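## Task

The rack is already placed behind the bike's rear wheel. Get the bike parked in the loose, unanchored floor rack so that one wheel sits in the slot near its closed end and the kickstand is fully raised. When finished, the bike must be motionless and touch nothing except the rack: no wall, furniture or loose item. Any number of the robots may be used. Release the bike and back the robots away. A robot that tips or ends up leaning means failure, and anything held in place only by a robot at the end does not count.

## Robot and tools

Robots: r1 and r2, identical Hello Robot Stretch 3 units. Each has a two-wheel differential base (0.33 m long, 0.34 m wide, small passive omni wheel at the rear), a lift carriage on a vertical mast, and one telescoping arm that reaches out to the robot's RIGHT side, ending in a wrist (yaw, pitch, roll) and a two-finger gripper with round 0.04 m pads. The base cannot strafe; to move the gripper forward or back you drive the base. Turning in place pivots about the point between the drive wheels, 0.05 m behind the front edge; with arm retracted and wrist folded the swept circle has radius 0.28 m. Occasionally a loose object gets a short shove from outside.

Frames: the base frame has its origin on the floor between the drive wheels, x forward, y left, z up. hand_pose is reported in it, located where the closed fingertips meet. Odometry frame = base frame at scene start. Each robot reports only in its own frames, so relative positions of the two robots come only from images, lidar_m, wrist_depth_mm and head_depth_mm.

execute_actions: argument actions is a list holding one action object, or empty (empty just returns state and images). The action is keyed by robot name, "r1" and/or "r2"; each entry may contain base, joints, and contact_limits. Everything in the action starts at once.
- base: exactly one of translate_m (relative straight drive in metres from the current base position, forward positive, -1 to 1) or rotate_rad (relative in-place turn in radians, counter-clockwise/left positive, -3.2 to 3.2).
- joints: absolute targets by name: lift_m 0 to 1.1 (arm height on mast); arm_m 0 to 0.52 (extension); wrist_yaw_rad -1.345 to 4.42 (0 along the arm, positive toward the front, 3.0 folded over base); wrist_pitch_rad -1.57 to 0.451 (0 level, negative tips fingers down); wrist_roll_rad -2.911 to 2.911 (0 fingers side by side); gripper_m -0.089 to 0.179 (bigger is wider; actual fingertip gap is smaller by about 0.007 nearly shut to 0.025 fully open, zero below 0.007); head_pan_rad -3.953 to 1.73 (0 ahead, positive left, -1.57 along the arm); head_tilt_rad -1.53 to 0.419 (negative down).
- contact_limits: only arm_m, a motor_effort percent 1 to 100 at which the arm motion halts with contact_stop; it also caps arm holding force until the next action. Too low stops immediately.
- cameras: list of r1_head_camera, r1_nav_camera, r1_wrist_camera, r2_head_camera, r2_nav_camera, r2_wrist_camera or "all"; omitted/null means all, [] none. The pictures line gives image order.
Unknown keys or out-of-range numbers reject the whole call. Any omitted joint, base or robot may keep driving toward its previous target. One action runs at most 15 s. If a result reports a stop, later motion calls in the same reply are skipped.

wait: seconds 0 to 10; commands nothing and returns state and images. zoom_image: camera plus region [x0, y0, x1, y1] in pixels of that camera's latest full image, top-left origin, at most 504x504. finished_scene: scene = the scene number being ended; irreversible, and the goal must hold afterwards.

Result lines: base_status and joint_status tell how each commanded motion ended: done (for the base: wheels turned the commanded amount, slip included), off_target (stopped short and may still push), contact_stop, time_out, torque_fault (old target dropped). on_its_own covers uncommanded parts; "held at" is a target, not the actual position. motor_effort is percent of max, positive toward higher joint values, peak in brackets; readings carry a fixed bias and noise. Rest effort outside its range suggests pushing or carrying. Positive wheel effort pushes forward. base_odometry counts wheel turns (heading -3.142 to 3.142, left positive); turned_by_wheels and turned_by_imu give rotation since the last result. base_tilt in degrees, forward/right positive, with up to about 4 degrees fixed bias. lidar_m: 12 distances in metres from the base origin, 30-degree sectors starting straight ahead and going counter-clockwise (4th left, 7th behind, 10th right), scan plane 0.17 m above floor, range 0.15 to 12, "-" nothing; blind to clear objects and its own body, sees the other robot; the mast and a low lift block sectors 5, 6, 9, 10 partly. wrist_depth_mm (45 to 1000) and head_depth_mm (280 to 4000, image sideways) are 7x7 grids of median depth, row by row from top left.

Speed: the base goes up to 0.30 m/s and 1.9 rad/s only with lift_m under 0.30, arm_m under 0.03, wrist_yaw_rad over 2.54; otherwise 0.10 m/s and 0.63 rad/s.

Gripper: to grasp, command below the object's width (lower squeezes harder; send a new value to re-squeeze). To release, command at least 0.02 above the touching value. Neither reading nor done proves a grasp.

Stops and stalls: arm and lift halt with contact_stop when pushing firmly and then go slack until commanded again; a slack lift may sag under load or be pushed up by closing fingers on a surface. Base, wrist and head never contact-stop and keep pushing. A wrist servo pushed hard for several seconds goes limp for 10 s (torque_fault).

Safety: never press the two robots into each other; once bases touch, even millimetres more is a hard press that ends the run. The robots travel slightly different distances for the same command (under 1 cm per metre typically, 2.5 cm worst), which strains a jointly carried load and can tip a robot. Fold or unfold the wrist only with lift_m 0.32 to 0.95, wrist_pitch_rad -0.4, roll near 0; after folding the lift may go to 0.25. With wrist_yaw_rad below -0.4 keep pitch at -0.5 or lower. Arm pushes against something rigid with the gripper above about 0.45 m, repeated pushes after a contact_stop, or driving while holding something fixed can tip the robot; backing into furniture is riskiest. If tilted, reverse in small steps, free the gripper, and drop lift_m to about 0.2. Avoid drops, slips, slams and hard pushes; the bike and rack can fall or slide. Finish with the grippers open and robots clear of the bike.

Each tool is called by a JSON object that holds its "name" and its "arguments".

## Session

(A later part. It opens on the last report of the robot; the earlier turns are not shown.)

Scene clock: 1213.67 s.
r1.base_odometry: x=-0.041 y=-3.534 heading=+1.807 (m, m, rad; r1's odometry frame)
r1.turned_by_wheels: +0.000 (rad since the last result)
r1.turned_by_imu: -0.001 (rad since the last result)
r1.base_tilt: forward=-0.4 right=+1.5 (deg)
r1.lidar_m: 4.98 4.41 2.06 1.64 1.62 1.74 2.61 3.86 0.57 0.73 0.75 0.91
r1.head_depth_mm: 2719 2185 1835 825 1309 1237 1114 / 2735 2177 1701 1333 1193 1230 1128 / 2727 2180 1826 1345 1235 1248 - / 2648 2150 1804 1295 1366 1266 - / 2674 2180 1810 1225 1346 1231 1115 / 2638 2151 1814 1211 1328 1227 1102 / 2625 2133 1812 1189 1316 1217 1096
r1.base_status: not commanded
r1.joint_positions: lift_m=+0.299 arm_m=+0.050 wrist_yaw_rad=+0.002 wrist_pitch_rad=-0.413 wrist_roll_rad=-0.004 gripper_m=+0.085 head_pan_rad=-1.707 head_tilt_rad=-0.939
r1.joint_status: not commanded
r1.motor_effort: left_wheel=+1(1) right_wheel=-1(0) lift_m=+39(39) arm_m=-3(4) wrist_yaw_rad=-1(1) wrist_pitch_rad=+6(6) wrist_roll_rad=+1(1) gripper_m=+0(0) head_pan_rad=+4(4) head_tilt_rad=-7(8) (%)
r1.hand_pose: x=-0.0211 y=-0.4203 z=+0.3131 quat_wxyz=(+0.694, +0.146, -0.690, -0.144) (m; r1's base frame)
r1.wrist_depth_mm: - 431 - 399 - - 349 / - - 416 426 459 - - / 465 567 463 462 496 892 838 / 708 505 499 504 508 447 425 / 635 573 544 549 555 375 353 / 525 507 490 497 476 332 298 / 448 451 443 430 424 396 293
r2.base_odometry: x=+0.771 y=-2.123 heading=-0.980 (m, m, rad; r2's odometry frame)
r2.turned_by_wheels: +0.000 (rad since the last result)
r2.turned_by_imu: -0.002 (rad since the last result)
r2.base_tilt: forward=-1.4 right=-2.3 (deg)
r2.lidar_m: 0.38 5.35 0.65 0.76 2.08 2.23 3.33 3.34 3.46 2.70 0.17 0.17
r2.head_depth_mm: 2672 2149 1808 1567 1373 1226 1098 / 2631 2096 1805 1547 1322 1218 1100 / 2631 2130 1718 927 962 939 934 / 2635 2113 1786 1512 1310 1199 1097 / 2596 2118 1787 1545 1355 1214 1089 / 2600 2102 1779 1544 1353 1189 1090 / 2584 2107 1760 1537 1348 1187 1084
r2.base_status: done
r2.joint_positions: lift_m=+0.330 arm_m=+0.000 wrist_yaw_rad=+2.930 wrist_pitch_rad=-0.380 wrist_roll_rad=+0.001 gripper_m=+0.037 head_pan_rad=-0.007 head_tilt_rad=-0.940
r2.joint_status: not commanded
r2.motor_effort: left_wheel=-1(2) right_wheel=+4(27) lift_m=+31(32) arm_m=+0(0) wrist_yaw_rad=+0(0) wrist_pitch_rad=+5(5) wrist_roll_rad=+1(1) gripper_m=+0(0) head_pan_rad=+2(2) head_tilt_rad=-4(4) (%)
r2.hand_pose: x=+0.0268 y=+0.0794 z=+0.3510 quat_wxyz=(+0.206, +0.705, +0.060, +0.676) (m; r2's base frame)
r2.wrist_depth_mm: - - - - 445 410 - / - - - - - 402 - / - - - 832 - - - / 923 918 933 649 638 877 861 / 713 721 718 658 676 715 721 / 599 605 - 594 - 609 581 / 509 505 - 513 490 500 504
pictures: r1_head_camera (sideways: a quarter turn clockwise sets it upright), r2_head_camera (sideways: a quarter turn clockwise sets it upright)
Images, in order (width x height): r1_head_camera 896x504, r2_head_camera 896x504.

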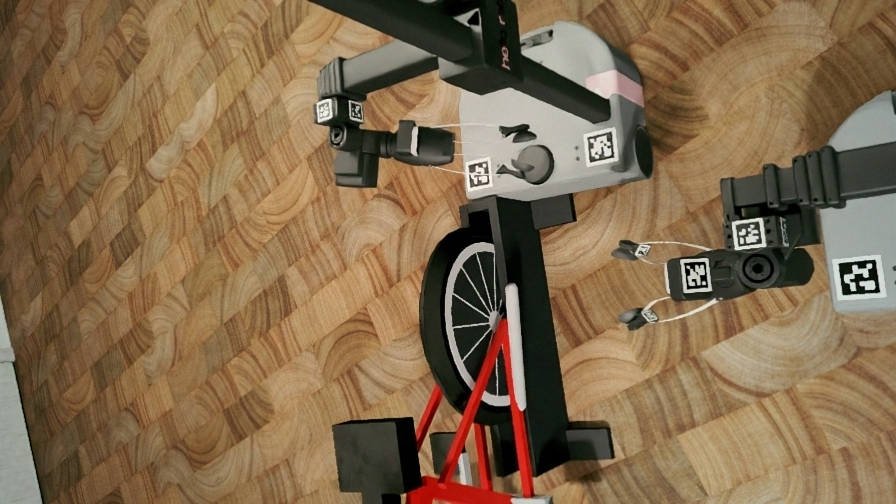

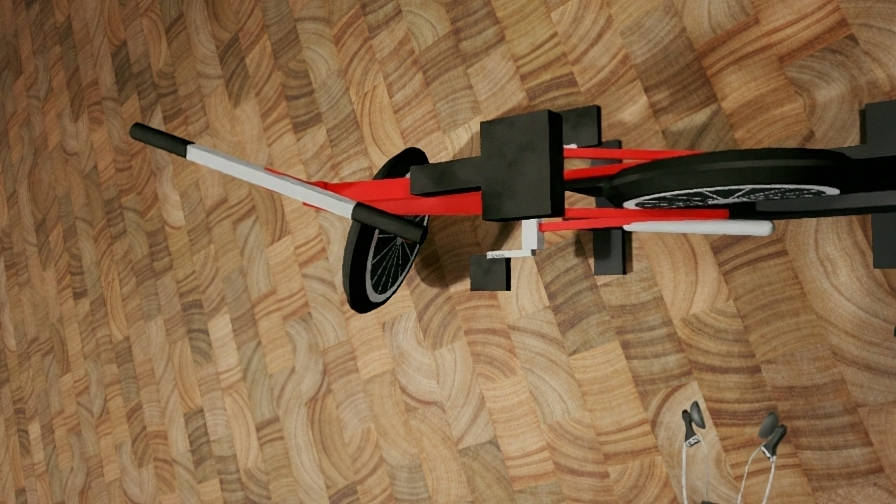

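{"name": "execute_actions", "arguments": {"actions": [{"r2": {"base": {"translate_m": 0.045}}, "r1": {"joints": {"arm_m": 0.0, "lift_m": 0.4}}}], "cameras": ["r1_head_camera"]}}

Scene clock: 1220.67 s.
r1.base_odometry: x=-0.041 y=-3.534 heading=+1.807 (m, m, rad; r1's odometry frame)
r1.turned_by_wheels: +0.000 (rad since the last result)
r1.turned_by_imu: +0.000 (rad since the last result)
r1.base_tilt: forward=-0.4 right=+1.3 (deg)
r1.lidar_m: 4.97 4.40 2.07 1.64 1.62 1.74 2.61 3.84 0.55 0.72 0.73 0.90
r1.head_depth_mm: 2714 2195 678 830 1363 1233 1112 / 2678 2193 1805 950 1190 1228 1127 / 2729 2195 1823 1331 1213 1236 - / 2668 2167 1815 1327 1368 1251 - / 2644 2143 1793 1215 1334 1221 1119 / 2667 2150 1787 1222 1325 1224 1100 / 2622 2155 1806 1126 1299 1218 1099
r1.base_status: not commanded
r1.joint_positions: lift_m=+0.399 arm_m=+0.002 wrist_yaw_rad=+0.002 wrist_pitch_rad=-0.413 wrist_roll_rad=-0.004 gripper_m=+0.085 head_pan_rad=-1.707 head_tilt_rad=-0.939
r1.joint_status: all done
joint sent to its limit — the command would take r1.arm_m past its lower limit, so that joint was sent only as far as its limit.
r1.motor_effort: left_wheel=+1(1) right_wheel=-1(1) lift_m=+39(40) arm_m=-3(6) wrist_yaw_rad=+0(2) wrist_pitch_rad=+6(6) wrist_roll_rad=+1(1) gripper_m=+0(0) head_pan_rad=+4(4) head_tilt_rad=-7(7) (%)
r1.hand_pose: x=-0.0211 y=-0.3720 z=+0.4130 quat_wxyz=(+0.694, +0.146, -0.690, -0.144) (m; r1's base frame)
r1.wrist_depth_mm: 426 - - - - 421 - / - 478 - 508 - - - / - - 505 520 - 364 - / 722 557 537 562 593 587 298 / 499 605 592 631 636 489 322 / 636 643 599 618 592 404 385 / 547 552 541 527 514 393 376
r2.base_odometry: x=+0.796 y=-2.161 heading=-0.980 (m, m, rad; r2's odometry frame)
r2.turned_by_wheels: +0.000 (rad since the last result)
r2.turned_by_imu: -0.001 (rad since the last result)
r2.base_tilt: forward=-1.4 right=-2.3 (deg)
r2.lidar_m: 0.34 5.32 0.63 0.75 2.10 2.25 3.35 3.38 3.43 2.68 0.15 0.16
r2.head_depth_mm: 2668 2151 1803 1559 1370 1222 1105 / 2657 2150 1807 1557 1322 1216 1094 / 2611 2080 1756 983 825 934 856 / 2621 2125 1787 1374 1284 1176 1079 / 2612 2126 1785 1515 1358 1213 1092 / 2594 2124 1783 1536 1345 1209 1089 / 2571 2105 1775 1536 1349 1191 1072
r2.base_status: done
r2.joint_positions: lift_m=+0.330 arm_m=+0.000 wrist_yaw_rad=+2.930 wrist_pitch_rad=-0.380 wrist_roll_rad=+0.001 gripper_m=+0.037 head_pan_rad=-0.007 head_tilt_rad=-0.940
r2.joint_status: not commanded
r2.motor_effort: left_wheel=-1(4) right_wheel=+3(16) lift_m=+31(31) arm_m=+0(0) wrist_yaw_rad=+0(1) wrist_pitch_rad=+5(5) wrist_roll_rad=+1(1) gripper_m=+0(0) head_pan_rad=+2(2) head_tilt_rad=-4(4) (%)
r2.hand_pose: x=+0.0268 y=+0.0794 z=+0.3510 quat_wxyz=(+0.206, +0.705, +0.060, +0.676) (m; r2's base frame)
r2.wrist_depth_mm: - - - - - - - / - - - - - - - / - - - 832 - - - / 947 923 928 635 668 922 940 / 726 712 724 669 679 730 709 / 587 592 - 590 - 586 588 / 511 508 - 520 487 507 497
pictures: r1_head_camera (sideways: a quarter turn clockwise sets it upright)
Images, in order (width x height): r1_head_camera 896x504.

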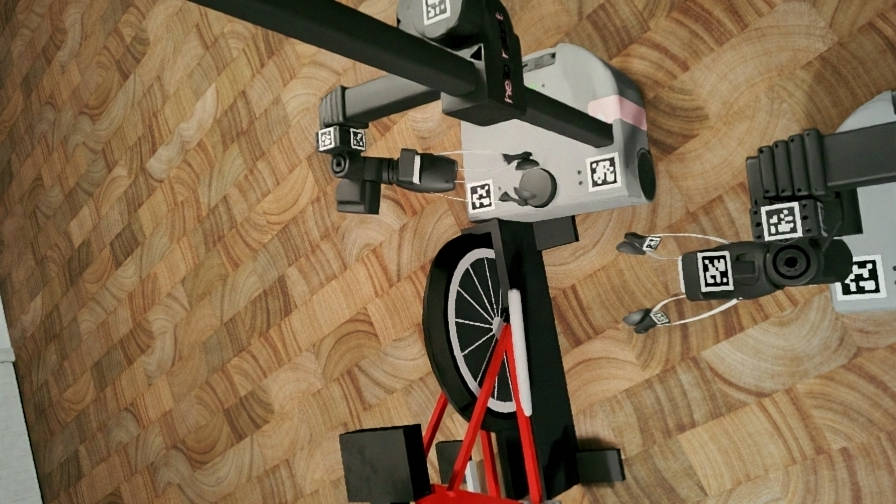

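{"name": "execute_actions", "arguments": {"actions": [{"r2": {"base": {"translate_m": -0.4}}}], "cameras": ["r2_head_camera", "r2_nav_camera"]}}

Scene clock: 1230.30 s.
r1.base_odometry: x=-0.041 y=-3.534 heading=+1.807 (m, m, rad; r1's odometry frame)
r1.turned_by_wheels: +0.000 (rad since the last result)
r1.turned_by_imu: -0.001 (rad since the last result)
r1.base_tilt: forward=-0.4 right=+1.4 (deg)
r1.lidar_m: 4.96 4.41 2.07 1.63 1.62 1.74 2.61 0.82 0.85 0.72 0.73 0.90
r1.head_depth_mm: 2719 2195 1830 1579 1367 1238 1113 / 2728 2161 1829 1582 1379 1229 1120 / 2701 2165 1824 1575 1376 1244 - / 2659 2157 1800 1323 1358 1245 - / 2707 2155 1804 1218 1340 1226 1122 / 2622 2141 1815 1235 1329 1227 1100 / 2635 2150 1798 1127 1306 1220 1099
r1.base_status: not commanded
r1.joint_positions: lift_m=+0.399 arm_m=+0.002 wrist_yaw_rad=+0.002 wrist_pitch_rad=-0.413 wrist_roll_rad=-0.004 gripper_m=+0.085 head_pan_rad=-1.707 head_tilt_rad=-0.939
r1.joint_status: not commanded
r1.motor_effort: left_wheel=+1(1) right_wheel=+0(1) lift_m=+39(39) arm_m=-4(4) wrist_yaw_rad=-1(1) wrist_pitch_rad=+6(6) wrist_roll_rad=+1(1) gripper_m=+1(0) head_pan_rad=+4(4) head_tilt_rad=-7(9) (%)
r1.hand_pose: x=-0.0211 y=-0.3720 z=+0.4130 quat_wxyz=(+0.694, +0.146, -0.690, -0.144) (m; r1's base frame)
r1.wrist_depth_mm: 427 - - - - - - / - 487 - 503 - - - / - - 510 521 - - - / 706 568 547 563 704 850 792 / 595 607 593 621 646 705 638 / 645 626 596 620 582 590 575 / 553 548 540 526 523 511 515
r2.base_odometry: x=+0.573 y=-1.829 heading=-0.980 (m, m, rad; r2's odometry frame)
r2.turned_by_wheels: +0.000 (rad since the last result)
r2.turned_by_imu: -0.001 (rad since the last result)
r2.base_tilt: forward=-1.4 right=-2.3 (deg)
r2.lidar_m: 0.50 0.85 0.85 1.96 1.94 2.08 3.06 3.02 3.24 2.84 2.80 0.49
r2.head_depth_mm: 2682 2173 1805 1567 1368 1226 1099 / 2676 2143 1803 1551 1365 1216 1101 / 2558 2083 1110 1383 1138 1200 1097 / 2622 2121 1583 1516 1342 1214 1094 / 2631 2102 1741 1535 1353 1205 1095 / 2628 2123 1774 1534 1357 1210 1093 / 2616 2108 1761 1496 1327 1202 1086
r2.base_status: done
r2.joint_positions: lift_m=+0.330 arm_m=+0.000 wrist_yaw_rad=+2.930 wrist_pitch_rad=-0.380 wrist_roll_rad=+0.001 gripper_m=+0.037 head_pan_rad=-0.007 head_tilt_rad=-0.940
r2.joint_status: not commanded
r2.motor_effort: left_wheel=-1(5) right_wheel=+2(3) lift_m=+31(31) arm_m=+0(0) wrist_yaw_rad=+1(0) wrist_pitch_rad=+5(5) wrist_roll_rad=+1(1) gripper_m=-1(1) head_pan_rad=+2(2) head_tilt_rad=-3(4) (%)
r2.hand_pose: x=+0.0268 y=+0.0794 z=+0.3510 quat_wxyz=(+0.206, +0.705, +0.060, +0.676) (m; r2's base frame)
r2.wrist_depth_mm: - - - - - - - / - - - - - - - / - - - - - 826 - / 894 916 918 909 818 691 705 / 731 732 721 760 749 700 713 / 596 598 - 580 - 599 589 / 521 509 - 518 486 509 507
pictures: r2_head_camera (sideways: a quarter turn clockwise sets it upright), r2_nav_camera (sideways: a quarter turn counterclockwise sets it upright)
Images, in order (width x height): r2_head_camera 896x504, r2_nav_camera 672x504.

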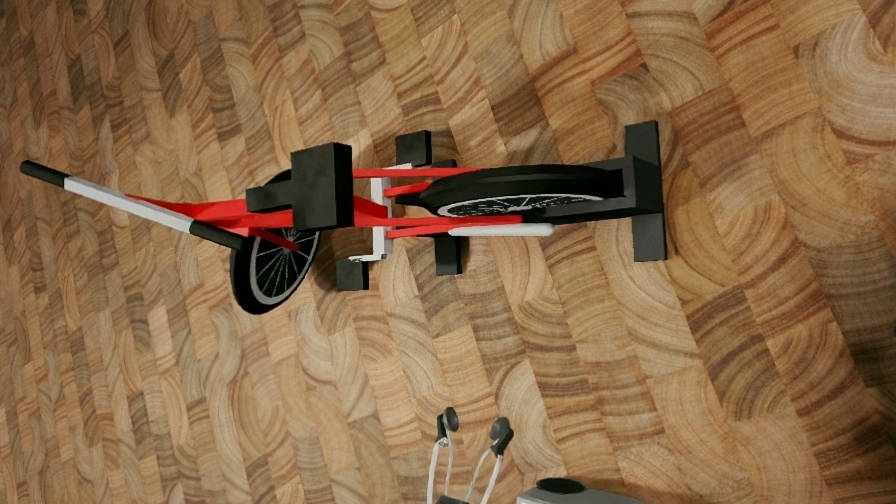

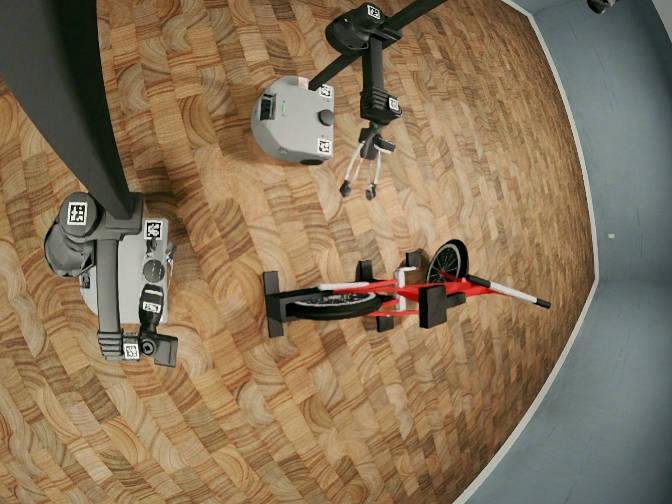

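The bike stands in the slot with the tire at the closed end and the kickstand folded, and both robots are clear, so I'm ending scene 1.

{"name": "finished_scene", "arguments": {"scene": 1}}

The scene is finished: the task was done.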